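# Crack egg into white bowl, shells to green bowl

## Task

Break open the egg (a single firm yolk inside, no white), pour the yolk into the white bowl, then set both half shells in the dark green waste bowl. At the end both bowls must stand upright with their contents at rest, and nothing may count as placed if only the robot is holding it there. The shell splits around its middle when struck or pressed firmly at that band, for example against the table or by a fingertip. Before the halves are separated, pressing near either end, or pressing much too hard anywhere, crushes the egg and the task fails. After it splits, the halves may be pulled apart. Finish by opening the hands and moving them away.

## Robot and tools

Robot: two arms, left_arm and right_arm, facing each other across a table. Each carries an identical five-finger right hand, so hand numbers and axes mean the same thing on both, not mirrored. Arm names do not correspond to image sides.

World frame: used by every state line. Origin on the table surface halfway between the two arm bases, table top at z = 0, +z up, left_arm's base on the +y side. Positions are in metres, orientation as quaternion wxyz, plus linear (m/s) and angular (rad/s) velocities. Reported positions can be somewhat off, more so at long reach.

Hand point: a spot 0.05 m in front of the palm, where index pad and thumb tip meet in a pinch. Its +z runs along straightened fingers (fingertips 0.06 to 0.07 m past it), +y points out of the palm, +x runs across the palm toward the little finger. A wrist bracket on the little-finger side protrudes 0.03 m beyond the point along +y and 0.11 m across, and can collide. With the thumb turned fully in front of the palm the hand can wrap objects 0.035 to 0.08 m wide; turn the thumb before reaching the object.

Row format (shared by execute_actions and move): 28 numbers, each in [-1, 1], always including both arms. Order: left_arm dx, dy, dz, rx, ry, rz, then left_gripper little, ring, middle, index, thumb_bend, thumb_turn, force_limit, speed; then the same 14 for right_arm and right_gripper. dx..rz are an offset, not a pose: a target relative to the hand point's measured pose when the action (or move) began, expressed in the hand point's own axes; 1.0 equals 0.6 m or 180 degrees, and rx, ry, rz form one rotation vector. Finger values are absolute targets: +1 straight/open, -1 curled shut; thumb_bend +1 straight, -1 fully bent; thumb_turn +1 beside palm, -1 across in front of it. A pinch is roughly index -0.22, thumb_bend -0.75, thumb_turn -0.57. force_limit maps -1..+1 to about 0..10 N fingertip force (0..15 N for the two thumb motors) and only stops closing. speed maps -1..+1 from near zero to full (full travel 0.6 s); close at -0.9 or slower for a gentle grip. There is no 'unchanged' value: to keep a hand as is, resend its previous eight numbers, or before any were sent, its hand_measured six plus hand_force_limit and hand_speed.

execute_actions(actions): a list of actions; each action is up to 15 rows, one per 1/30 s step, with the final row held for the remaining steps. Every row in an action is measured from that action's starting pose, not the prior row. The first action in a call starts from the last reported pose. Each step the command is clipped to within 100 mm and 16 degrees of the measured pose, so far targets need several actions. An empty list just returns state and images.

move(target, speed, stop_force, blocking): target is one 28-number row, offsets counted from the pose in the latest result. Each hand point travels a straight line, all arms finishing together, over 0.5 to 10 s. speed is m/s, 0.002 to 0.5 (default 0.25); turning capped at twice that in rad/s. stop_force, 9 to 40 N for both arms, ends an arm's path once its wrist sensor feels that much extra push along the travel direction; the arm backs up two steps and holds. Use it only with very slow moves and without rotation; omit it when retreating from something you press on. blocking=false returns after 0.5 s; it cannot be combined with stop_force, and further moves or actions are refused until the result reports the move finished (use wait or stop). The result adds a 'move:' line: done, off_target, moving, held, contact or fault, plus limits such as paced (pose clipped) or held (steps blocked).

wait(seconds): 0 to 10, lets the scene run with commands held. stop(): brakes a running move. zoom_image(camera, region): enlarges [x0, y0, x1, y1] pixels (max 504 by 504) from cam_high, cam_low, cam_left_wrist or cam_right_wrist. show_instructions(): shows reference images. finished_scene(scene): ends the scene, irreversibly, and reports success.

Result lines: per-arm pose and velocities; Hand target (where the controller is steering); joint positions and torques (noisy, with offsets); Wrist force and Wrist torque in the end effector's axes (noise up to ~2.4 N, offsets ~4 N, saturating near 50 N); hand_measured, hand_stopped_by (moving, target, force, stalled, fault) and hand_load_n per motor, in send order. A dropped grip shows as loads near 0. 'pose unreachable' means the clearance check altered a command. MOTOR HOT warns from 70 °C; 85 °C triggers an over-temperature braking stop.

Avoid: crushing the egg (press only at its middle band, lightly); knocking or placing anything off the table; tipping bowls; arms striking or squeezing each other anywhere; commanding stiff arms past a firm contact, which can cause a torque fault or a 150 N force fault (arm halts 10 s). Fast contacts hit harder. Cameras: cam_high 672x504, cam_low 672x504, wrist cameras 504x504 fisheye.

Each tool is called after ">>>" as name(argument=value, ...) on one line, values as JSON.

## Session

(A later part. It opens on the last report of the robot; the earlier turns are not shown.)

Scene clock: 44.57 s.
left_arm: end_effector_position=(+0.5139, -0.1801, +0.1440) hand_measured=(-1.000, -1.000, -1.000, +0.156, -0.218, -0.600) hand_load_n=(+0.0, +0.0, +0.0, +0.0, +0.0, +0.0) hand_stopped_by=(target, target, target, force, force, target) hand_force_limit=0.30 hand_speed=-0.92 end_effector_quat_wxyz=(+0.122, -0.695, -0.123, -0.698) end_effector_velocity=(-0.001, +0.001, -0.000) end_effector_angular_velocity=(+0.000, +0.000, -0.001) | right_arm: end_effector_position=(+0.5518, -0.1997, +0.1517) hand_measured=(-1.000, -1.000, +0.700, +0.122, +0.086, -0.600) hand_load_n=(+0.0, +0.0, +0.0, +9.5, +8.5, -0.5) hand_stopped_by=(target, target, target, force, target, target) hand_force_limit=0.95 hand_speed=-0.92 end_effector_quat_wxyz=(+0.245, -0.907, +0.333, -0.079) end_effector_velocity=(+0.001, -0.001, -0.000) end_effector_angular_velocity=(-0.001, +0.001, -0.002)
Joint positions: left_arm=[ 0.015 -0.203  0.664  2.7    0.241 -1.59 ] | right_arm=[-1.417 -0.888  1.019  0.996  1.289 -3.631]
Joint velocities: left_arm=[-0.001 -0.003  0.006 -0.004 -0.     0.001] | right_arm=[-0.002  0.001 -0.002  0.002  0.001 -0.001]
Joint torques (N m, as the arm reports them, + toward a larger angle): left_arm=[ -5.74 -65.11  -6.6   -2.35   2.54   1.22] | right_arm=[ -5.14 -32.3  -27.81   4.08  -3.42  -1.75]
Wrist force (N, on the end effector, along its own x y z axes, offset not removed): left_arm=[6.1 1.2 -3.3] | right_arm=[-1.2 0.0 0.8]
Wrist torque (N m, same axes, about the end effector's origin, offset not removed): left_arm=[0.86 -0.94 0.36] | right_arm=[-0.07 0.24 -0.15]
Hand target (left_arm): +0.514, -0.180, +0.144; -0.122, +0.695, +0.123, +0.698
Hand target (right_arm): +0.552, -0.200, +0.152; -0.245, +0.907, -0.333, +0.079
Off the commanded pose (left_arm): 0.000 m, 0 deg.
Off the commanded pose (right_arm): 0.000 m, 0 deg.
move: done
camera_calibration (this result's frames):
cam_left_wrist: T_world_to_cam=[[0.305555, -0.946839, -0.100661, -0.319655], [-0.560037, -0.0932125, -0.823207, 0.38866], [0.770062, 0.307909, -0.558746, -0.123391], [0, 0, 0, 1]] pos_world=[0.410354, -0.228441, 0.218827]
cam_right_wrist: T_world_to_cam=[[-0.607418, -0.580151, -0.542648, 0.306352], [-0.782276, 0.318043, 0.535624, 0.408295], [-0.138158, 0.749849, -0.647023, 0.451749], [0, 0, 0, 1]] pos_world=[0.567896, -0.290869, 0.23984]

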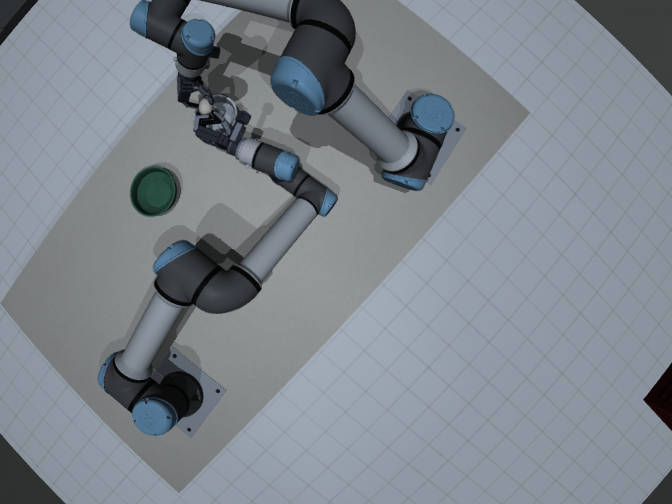

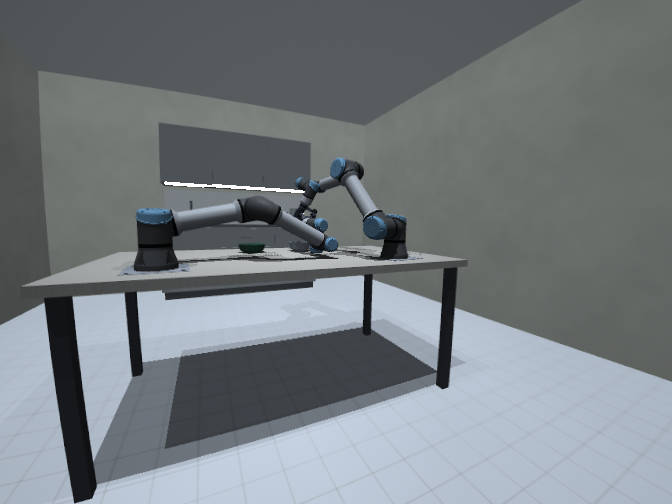

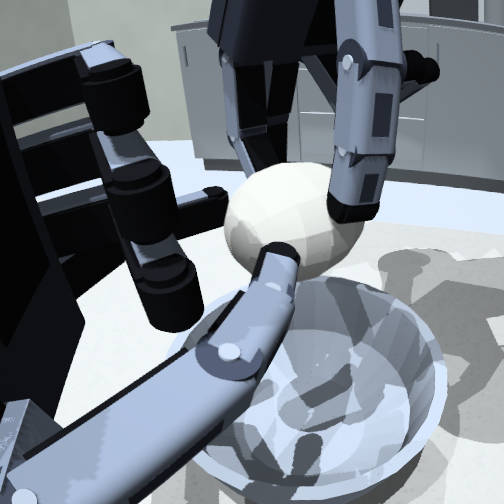

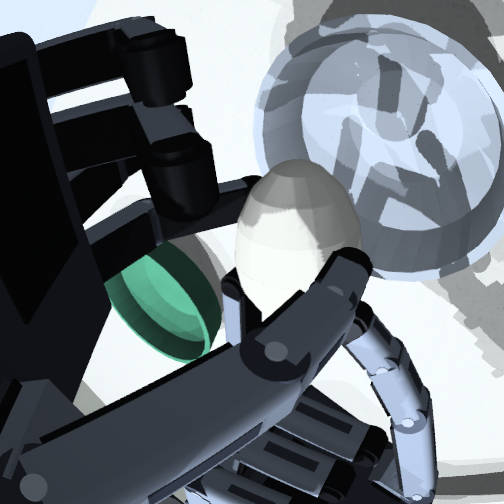

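>>> move(target=[0,-0.043,-0.025,0,0,0,-1,-1,-1,0.35,0.25,-0.6,0,-0.3,0,0,0,0,0,0,-1,-1,0.7,-0.15,0.08,-0.6,0.95,-0.92], speed=0.04)

>>> move(target=[0,0,0,0,0,0,-1,-1,-1,0.35,0.25,-0.6,0,-0.3,0,-0.04,-0.07,-0.2,0,0,-1,-1,0.7,-0.15,0.08,-0.6,0.95,-0.92], speed=0.15)

>>> zoom_image(camera="cam_left_wrist", region=[250,0,504,254])

Scene clock: 45.87 s.
left_arm: end_effector_position=(+0.4913, -0.1612, +0.1440) hand_measured=(-1.000, -1.000, -1.000, +0.350, +0.250, -0.600) hand_load_n=(+0.0, +0.0, +0.0, +0.0, +0.0, +0.0) hand_stopped_by=(target, target, target, target, target, target) hand_force_limit=0.00 hand_speed=-0.30 end_effector_quat_wxyz=(+0.122, -0.695, -0.123, -0.698) end_effector_velocity=(-0.002, +0.001, +0.000) end_effector_angular_velocity=(-0.000, -0.001, -0.001) | right_arm: end_effector_position=(+0.5518, -0.1997, +0.1517) hand_measured=(-1.000, -1.000, +0.700, +0.122, +0.086, -0.600) hand_load_n=(+0.0, +0.0, +0.0, +9.5, +8.5, -0.5) hand_stopped_by=(target, target, target, force, target, target) hand_force_limit=0.95 hand_speed=-0.92 end_effector_quat_wxyz=(+0.245, -0.907, +0.333, -0.079) end_effector_velocity=(-0.001, +0.001, -0.001) end_effector_angular_velocity=(-0.000, +0.001, +0.002)
Joint positions: left_arm=[-0.013 -0.277  0.827  2.608  0.269 -1.588] | right_arm=[-1.417 -0.888  1.019  0.996  1.289 -3.631]
Joint velocities: left_arm=[-0.003 -0.006  0.015 -0.006  0.002 -0.003] | right_arm=[ 0.002  0.001 -0.    -0.    -0.    -0.   ]
Joint torques (N m, as the arm reports them, + toward a larger angle): left_arm=[ -8.57 -61.56  -4.4   -2.53   2.41  -1.48] | right_arm=[  7.47 -54.45  -9.81  -0.33  -0.03   1.51]
Wrist force (N, on the end effector, along its own x y z axes, offset not removed): left_arm=[4.9 -1.7 -4.4] | right_arm=[-2.6 0.2 0.9]
Wrist torque (N m, same axes, about the end effector's origin, offset not removed): left_arm=[0.06 -0.75 0.08] | right_arm=[-0.05 0.37 -0.25]
Hand target (left_arm): +0.491, -0.161, +0.144; -0.122, +0.695, +0.123, +0.698
Hand target (right_arm): +0.552, -0.200, +0.152; -0.245, +0.907, -0.333, +0.079
Off the commanded pose (left_arm): 0.000 m, 0 deg.
Off the commanded pose (right_arm): 0.000 m, 0 deg.
move: done
camera_calibration (this result's frames):
cam_left_wrist: T_world_to_cam=[[0.305676, -0.946797, -0.100686, -0.294887], [-0.560135, -0.0933062, -0.82313, 0.377716], [0.769942, 0.308009, -0.558856, -0.111712], [0, 0, 0, 1]] pos_world=[0.387723, -0.209547, 0.218787]
cam_right_wrist: T_world_to_cam=[[-0.607522, -0.580114, -0.542572, 0.306371], [-0.782186, 0.318078, 0.535734, 0.408272], [-0.138207, 0.749862, -0.646997, 0.451778], [0, 0, 0, 1]] pos_world=[0.567911, -0.290903, 0.239802]

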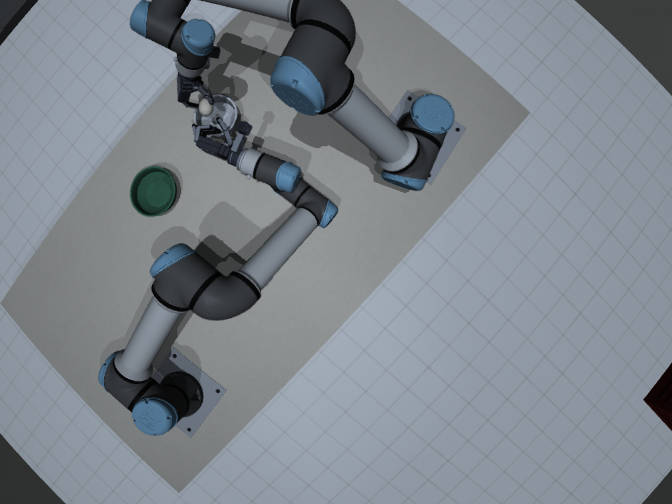

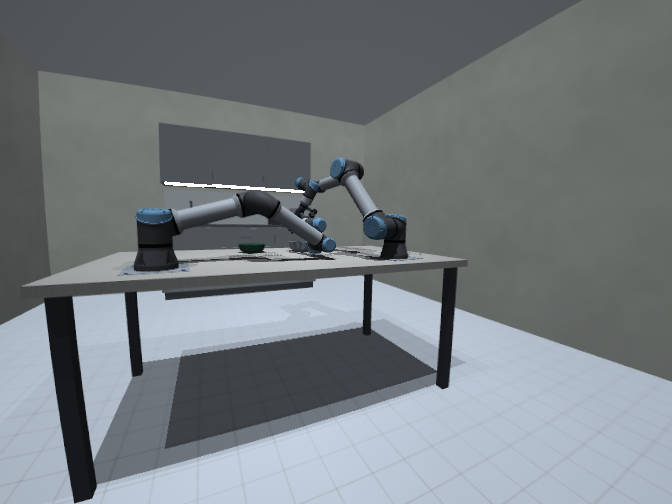

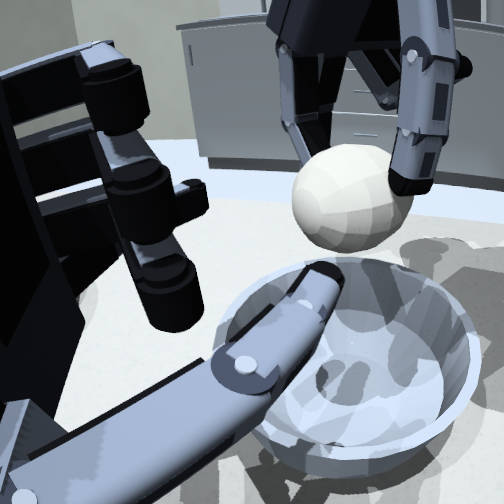

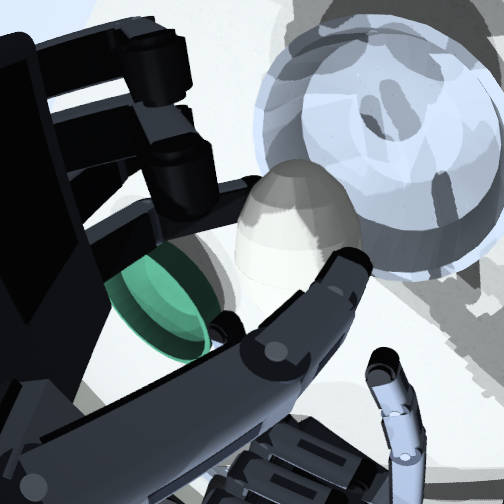

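Scene clock: 48.30 s.
left_arm: end_effector_position=(+0.4913, -0.1612, +0.1440) hand_measured=(-1.000, -1.000, -1.000, +0.350, +0.250, -0.600) hand_load_n=(+0.0, +0.0, +0.0, +0.0, +0.0, +0.0) hand_stopped_by=(target, target, target, target, target, target) hand_force_limit=0.00 hand_speed=-0.30 end_effector_quat_wxyz=(+0.122, -0.695, -0.123, -0.698) end_effector_velocity=(-0.000, -0.000, +0.001) end_effector_angular_velocity=(+0.000, -0.000, +0.000) | right_arm: end_effector_position=(+0.5508, -0.2014, +0.1989) hand_measured=(-1.000, -1.000, +0.700, +0.122, +0.086, -0.600) hand_load_n=(+0.0, +0.0, +0.0, +10.0, +8.5, -0.5) hand_stopped_by=(target, target, target, force, target, target) hand_force_limit=0.95 hand_speed=-0.92 end_effector_quat_wxyz=(+0.056, -0.935, +0.349, -0.035) end_effector_velocity=(-0.000, +0.000, +0.002) end_effector_angular_velocity=(-0.005, -0.008, -0.001)
Joint positions: left_arm=[-0.013 -0.277  0.827  2.608  0.269 -1.588] | right_arm=[-1.323 -0.399  0.034  1.81   1.539 -3.588]
Joint velocities: left_arm=[-0.    -0.    -0.001  0.002  0.001 -0.   ] | right_arm=[ 0.004 -0.004 -0.    -0.001  0.009  0.003]
Joint torques (N m, as the arm reports them, + toward a larger angle): left_arm=[  7.39 -48.21 -31.52   3.09  -2.19   1.62] | right_arm=[  5.94 -64.09 -25.     0.41   2.6    1.62]
Wrist force (N, on the end effector, along its own x y z axes, offset not removed): left_arm=[2.6 2.1 -3.0] | right_arm=[-0.1 0.0 3.4]
Wrist torque (N m, same axes, about the end effector's origin, offset not removed): left_arm=[0.58 -0.10 0.19] | right_arm=[-0.19 0.04 0.08]
Hand target (left_arm): +0.491, -0.161, +0.144; -0.122, +0.695, +0.123, +0.698
Hand target (right_arm): +0.551, -0.201, +0.199; -0.056, +0.935, -0.349, +0.035
Off the commanded pose (left_arm): 0.000 m, 0 deg.
Off the commanded pose (right_arm): 0.002 m, 14 deg.
elbow stopped short (right arm): the move would have taken joint 3 (elbow) straighter than the controller allows; a more bent joint 3 avoids this.
move: off_target (right_arm)
camera_calibration (this result's frames):
cam_left_wrist: T_world_to_cam=[[0.305676, -0.946797, -0.100687, -0.294887], [-0.560135, -0.0933055, -0.82313, 0.377716], [0.769942, 0.308009, -0.558855, -0.111712], [0, 0, 0, 1]] pos_world=[0.387724, -0.209547, 0.218787]
cam_right_wrist: T_world_to_cam=[[-0.701041, -0.68823, -0.186766, 0.28931], [-0.652419, 0.513242, 0.557613, 0.346249], [-0.28791, 0.512759, -0.808818, 0.550315], [0, 0, 0, 1]] pos_world=[0.587159, -0.260777, 0.306065]

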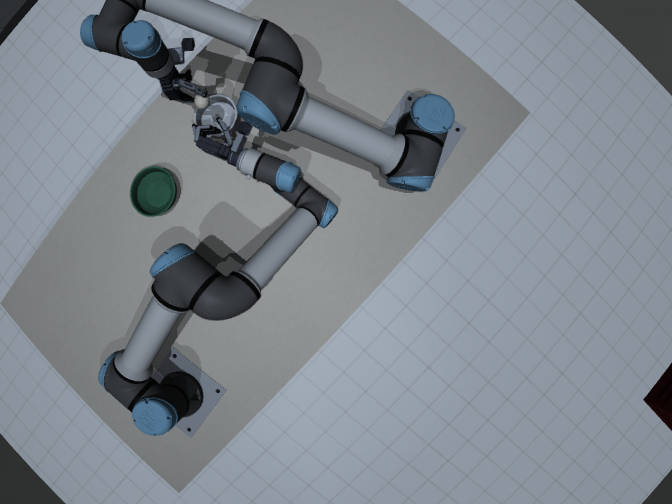

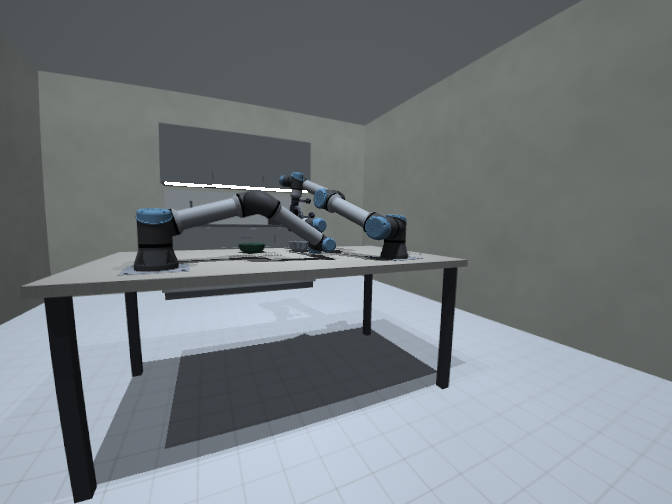

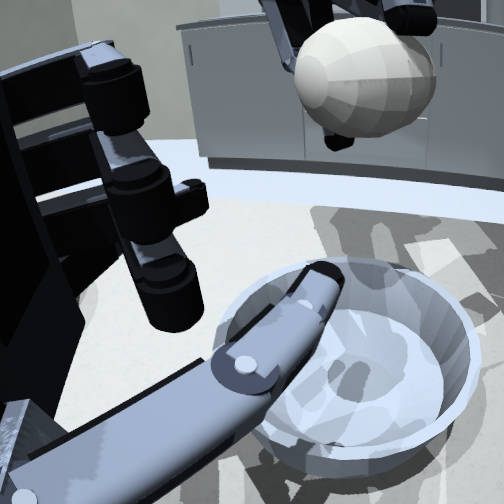

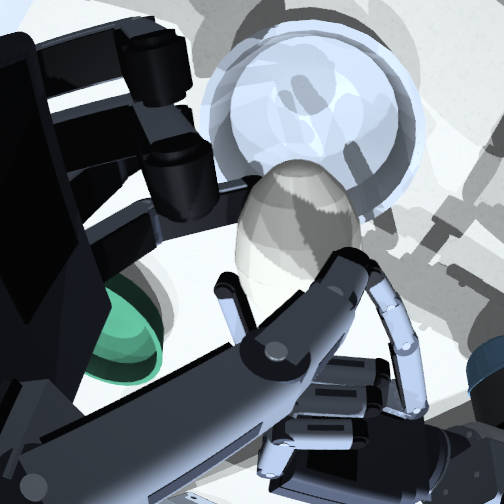

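Region (250, 0, 504, 254) of cam_left_wrist's 504x504 image, scaled by 1.984, with more detail than that image has.

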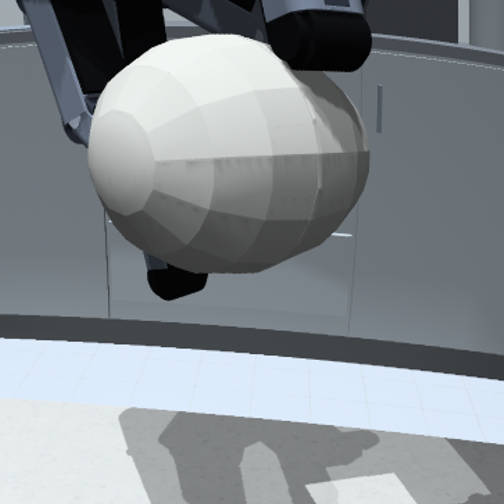

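>>> move(target=[0,0,0,0,0,0,-1,-1,-1,0.35,0.25,-0.6,0,-0.3,0.127,0.303,0.147,0.292,-0.011,0,-1,-1,0.7,-0.15,0.08,-0.6,0.95,-0.92], speed=0.15)

>>> move(target=[0,0,0,0,0,0,-1,-1,-1,0.35,0.25,-0.6,0,-0.3,0,0.081,0.047,0,0,0,-1,-1,0.7,-0.15,0.08,-0.6,0.95,-0.92], speed=0.02, stop_force=9)

>>> move(target=[0,0,0,0,0,0,-1,-1,-1,0.35,0.25,-0.6,0,-0.3,0,0,0,0,0,0,-1,-1,0.7,0.3,0.2,-0.6,0,-0.8])

Scene clock: 52.20 s.
left_arm: end_effector_position=(+0.4913, -0.1612, +0.1440) hand_measured=(-1.000, -1.000, -1.000, +0.350, +0.250, -0.600) hand_load_n=(+0.0, +0.0, +0.0, +0.0, +0.0, +0.0) hand_stopped_by=(target, target, target, target, target, target) hand_force_limit=0.00 hand_speed=-0.30 end_effector_quat_wxyz=(+0.122, -0.695, -0.123, -0.698) end_effector_velocity=(-0.000, -0.000, +0.000) end_effector_angular_velocity=(-0.001, -0.000, -0.001) | right_arm: end_effector_position=(+0.4997, -0.3810, +0.0906) hand_measured=(-1.000, -1.000, +0.700, +0.122, +0.086, -0.600) hand_load_n=(+0.0, +0.0, +0.0, +9.5, +9.0, -0.5) hand_stopped_by=(target, target, target, force, target, target) hand_force_limit=0.95 hand_speed=-0.92 end_effector_quat_wxyz=(+0.468, -0.815, +0.296, -0.171) end_effector_velocity=(+0.000, -0.002, -0.001) end_effector_angular_velocity=(+0.010, -0.008, +0.001)
Joint positions: left_arm=[-0.013 -0.277  0.827  2.608  0.269 -1.588] | right_arm=[-1.999 -1.286  1.956  0.279  0.668 -3.974]
Joint velocities: left_arm=[-0.  0. -0. -0. -0.  0.] | right_arm=[-0.012  0.002  0.009 -0.011 -0.017 -0.006]
Joint torques (N m, as the arm reports them, + toward a larger angle): left_arm=[  7.21 -47.71 -30.69   2.96  -2.31   1.49] | right_arm=[ -3.75 -13.29  -5.41  -0.41  -4.29  -1.6 ]
Wrist force (N, on the end effector, along its own x y z axes, offset not removed): left_arm=[6.1 -0.6 -4.0] | right_arm=[-0.8 2.0 0.7]
Wrist torque (N m, same axes, about the end effector's origin, offset not removed): left_arm=[0.07 -0.78 0.19] | right_arm=[0.31 0.17 -0.09]
Hand target (left_arm): +0.491, -0.161, +0.144; -0.122, +0.695, +0.123, +0.698
Hand target (right_arm): +0.500, -0.381, +0.090; -0.469, +0.814, -0.296, +0.171
Off the commanded pose (left_arm): 0.000 m, 0 deg.
Off the commanded pose (right_arm): 0.001 m, 0 deg.
move: done
camera_calibration (this result's frames):
cam_left_wrist: T_world_to_cam=[[0.305676, -0.946797, -0.100687, -0.294887], [-0.560135, -0.0933054, -0.82313, 0.377716], [0.769942, 0.30801, -0.558855, -0.111712], [0, 0, 0, 1]] pos_world=[0.387724, -0.209547, 0.218787]
cam_right_wrist: T_world_to_cam=[[-0.351809, -0.293582, -0.888842, 0.149177], [-0.935122, 0.152992, 0.319594, 0.491016], [0.0421584, 0.943612, -0.328359, 0.49583], [0, 0, 0, 1]] pos_world=[0.490739, -0.499197, 0.138479]

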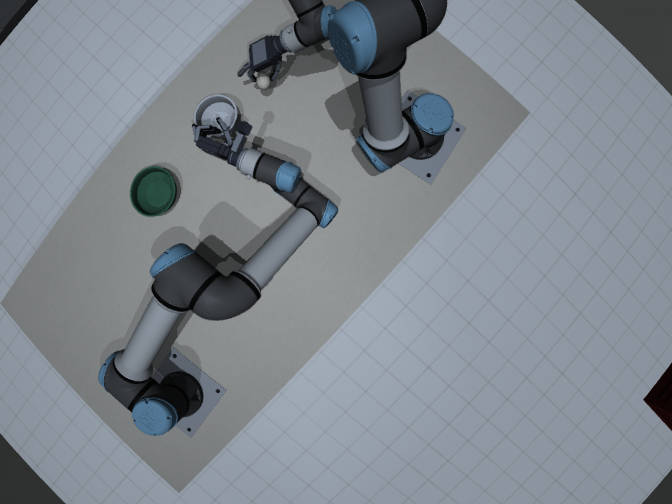

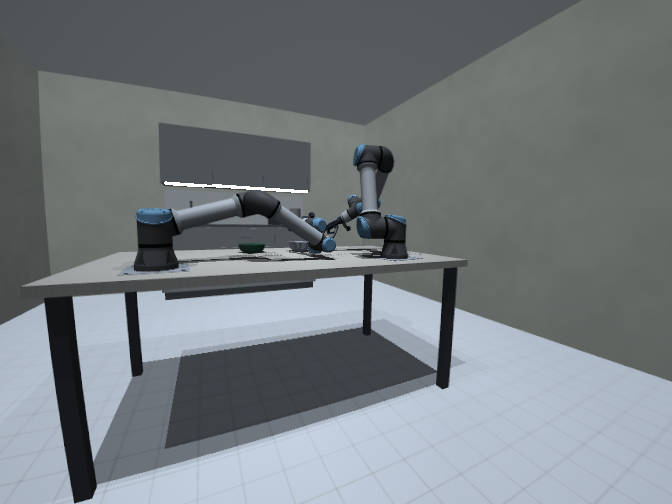

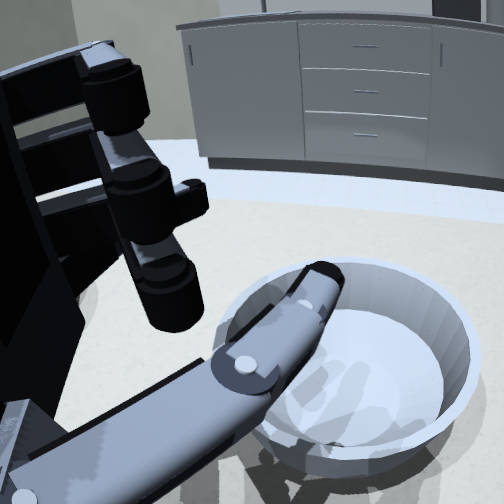

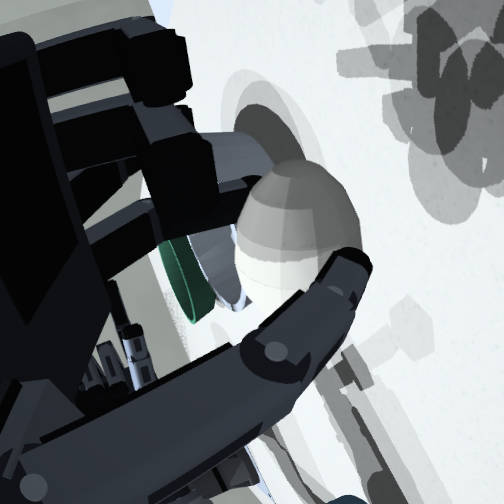

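Scene clock: 55.30 s.
left_arm: end_effector_position=(+0.4913, -0.1612, +0.1440) hand_measured=(-1.000, -1.000, -1.000, +0.350, +0.250, -0.600) hand_load_n=(+0.0, +0.0, +0.0, +0.0, +0.0, +0.0) hand_stopped_by=(target, target, target, target, target, target) hand_force_limit=0.00 hand_speed=-0.30 end_effector_quat_wxyz=(+0.122, -0.695, -0.123, -0.698) end_effector_velocity=(-0.002, -0.001, +0.001) end_effector_angular_velocity=(+0.001, +0.000, -0.002) | right_arm: end_effector_position=(+0.4996, -0.3811, +0.0347) hand_measured=(-1.000, -1.000, +0.700, +0.122, +0.086, -0.600) hand_load_n=(+0.0, +0.0, +0.0, +10.0, +8.0, -0.5) hand_stopped_by=(target, target, target, force, target, target) hand_force_limit=0.95 hand_speed=-0.92 end_effector_quat_wxyz=(+0.468, -0.815, +0.296, -0.171) end_effector_velocity=(+0.001, -0.001, -0.002) end_effector_angular_velocity=(-0.002, -0.004, -0.002)
Joint positions: left_arm=[-0.013 -0.277  0.827  2.608  0.269 -1.588] | right_arm=[-2.    -1.189  2.006  0.133  0.667 -3.975]
Joint velocities: left_arm=[-0.002 -0.002  0.001  0.     0.     0.002] | right_arm=[-0.002  0.003  0.002 -0.008  0.001 -0.   ]
Joint torques (N m, as the arm reports them, + toward a larger angle): left_arm=[  7.22 -48.57 -30.84   2.96  -2.18   1.6 ] | right_arm=[ -4.55 -13.48  -0.43  -0.27  -3.3   -0.69]
Wrist force (N, on the end effector, along its own x y z axes, offset not removed): left_arm=[3.2 2.0 -1.4] | right_arm=[3.5 -4.5 -0.8]
Wrist torque (N m, same axes, about the end effector's origin, offset not removed): left_arm=[0.50 -0.44 0.28] | right_arm=[0.10 -0.39 0.01]
Hand target (left_arm): +0.491, -0.161, +0.144; -0.122, +0.695, +0.123, +0.698
Hand target (right_arm): +0.500, -0.381, +0.034; -0.468, +0.815, -0.296, +0.171
Off the commanded pose (left_arm): 0.000 m, 0 deg.
Off the commanded pose (right_arm): 0.000 m, 0 deg.
move: done
camera_calibration (this result's frames):
cam_left_wrist: T_world_to_cam=[[0.305676, -0.946797, -0.100687, -0.294887], [-0.560135, -0.0933054, -0.82313, 0.377716], [0.769942, 0.308009, -0.558855, -0.111712], [0, 0, 0, 1]] pos_world=[0.387724, -0.209547, 0.218787]
cam_right_wrist: T_world_to_cam=[[-0.351693, -0.293615, -0.888877, 0.0993662], [-0.935167, 0.152927, 0.319494, 0.508812], [0.0421246, 0.943612, -0.328363, 0.477602], [0, 0, 0, 1]] pos_world=[0.490652, -0.499306, 0.0825887]

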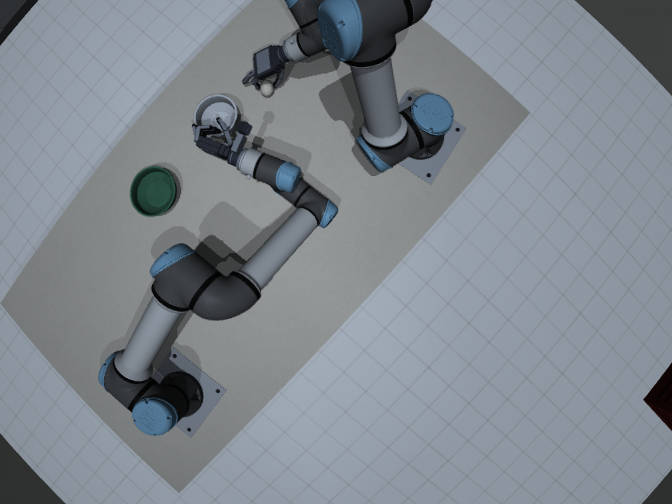

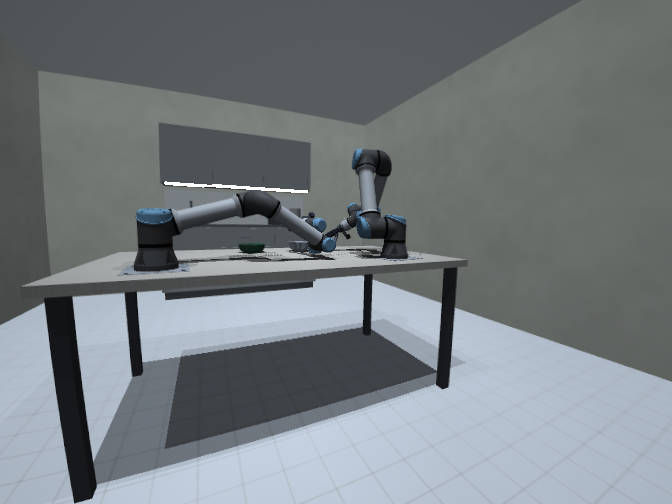

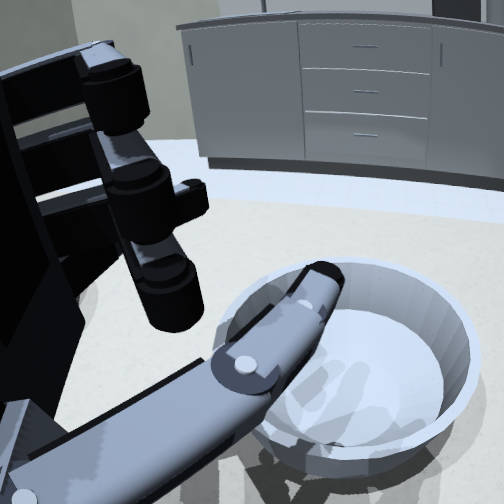

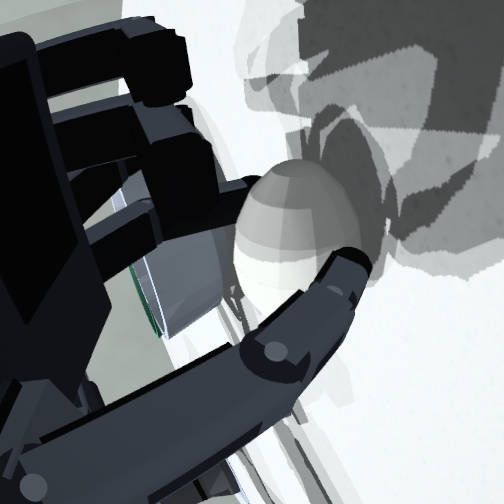

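Scene clock: 56.13 s.
left_arm: end_effector_position=(+0.4913, -0.1612, +0.1440) hand_measured=(-1.000, -1.000, -1.000, +0.350, +0.250, -0.600) hand_load_n=(+0.0, +0.0, +0.0, +0.0, +0.0, +0.0) hand_stopped_by=(target, target, target, target, target, target) hand_force_limit=0.00 hand_speed=-0.30 end_effector_quat_wxyz=(+0.122, -0.695, -0.123, -0.698) end_effector_velocity=(+0.001, +0.001, +0.000) end_effector_angular_velocity=(-0.000, -0.000, +0.002) | right_arm: end_effector_position=(+0.4996, -0.3811, +0.0347) hand_measured=(-1.000, -1.000, +0.700, +0.300, +0.200, -0.600) hand_load_n=(+0.0, +0.0, +0.0, +0.0, +0.0, +0.0) hand_stopped_by=(target, target, target, target, target, target) hand_force_limit=0.00 hand_speed=-0.80 end_effector_quat_wxyz=(+0.468, -0.815, +0.296, -0.171) end_effector_velocity=(-0.000, +0.000, +0.000) end_effector_angular_velocity=(+0.001, +0.001, +0.001)
Joint positions: left_arm=[-0.013 -0.277  0.827  2.608  0.269 -1.588] | right_arm=[-2.    -1.189  2.006  0.133  0.667 -3.975]
Joint velocities: left_arm=[ 0.001 -0.    -0.     0.001  0.001 -0.001] | right_arm=[-0.    -0.     0.     0.001 -0.001 -0.   ]
Joint torques (N m, as the arm reports them, + toward a larger angle): left_arm=[  7.4  -48.05 -30.88   2.95  -2.19   1.51] | right_arm=[ -4.37 -37.   -19.     3.73  -2.53  -0.51]
Wrist force (N, on the end effector, along its own x y z axes, offset not removed): left_arm=[-3.1 -4.0 0.5] | right_arm=[0.9 -1.3 0.3]
Wrist torque (N m, same axes, about the end effector's origin, offset not removed): left_arm=[-0.53 0.33 -0.50] | right_arm=[-0.01 -0.11 -0.15]
Hand target (left_arm): +0.491, -0.161, +0.144; -0.122, +0.695, +0.123, +0.698
Hand target (right_arm): +0.500, -0.381, +0.035; -0.468, +0.815, -0.296, +0.171
Off the commanded pose (left_arm): 0.000 m, 0 deg.
Off the commanded pose (right_arm): 0.000 m, 0 deg.
move: done
camera_calibration (this result's frames):
cam_left_wrist: T_world_to_cam=[[0.305676, -0.946797, -0.100687, -0.294887], [-0.560135, -0.0933056, -0.82313, 0.377716], [0.769942, 0.308009, -0.558855, -0.111712], [0, 0, 0, 1]] pos_world=[0.387724, -0.209547, 0.218787]
cam_right_wrist: T_world_to_cam=[[-0.351757, -0.293594, -0.888859, 0.0993794], [-0.935144, 0.152923, 0.319563, 0.508774], [0.0421049, 0.943619, -0.328344, 0.477602], [0, 0, 0, 1]] pos_world=[0.490625, -0.499301, 0.0825666]

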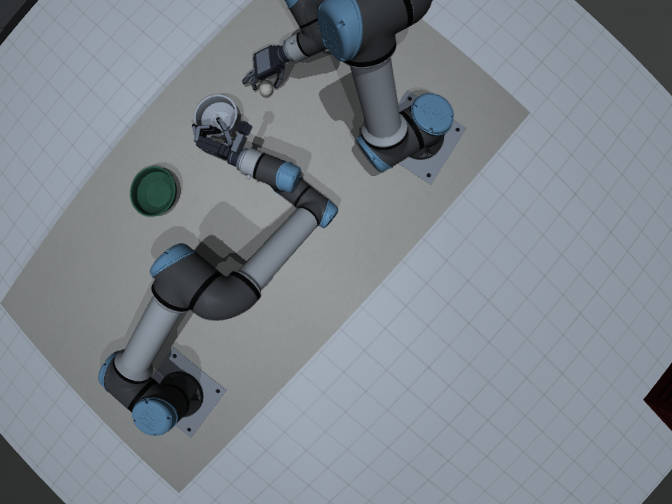

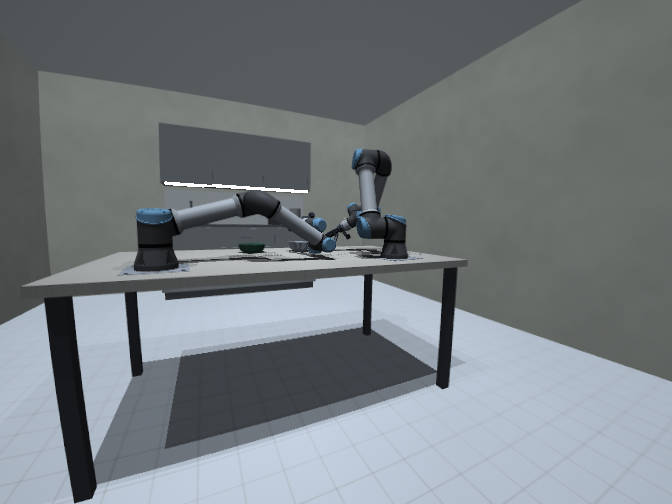

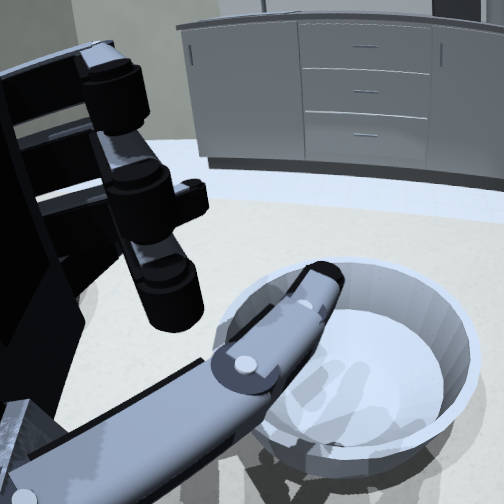

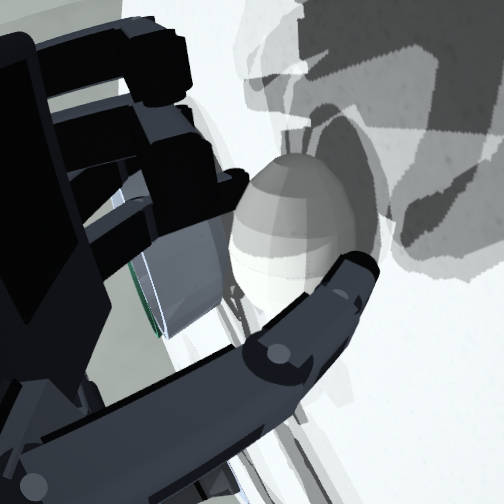

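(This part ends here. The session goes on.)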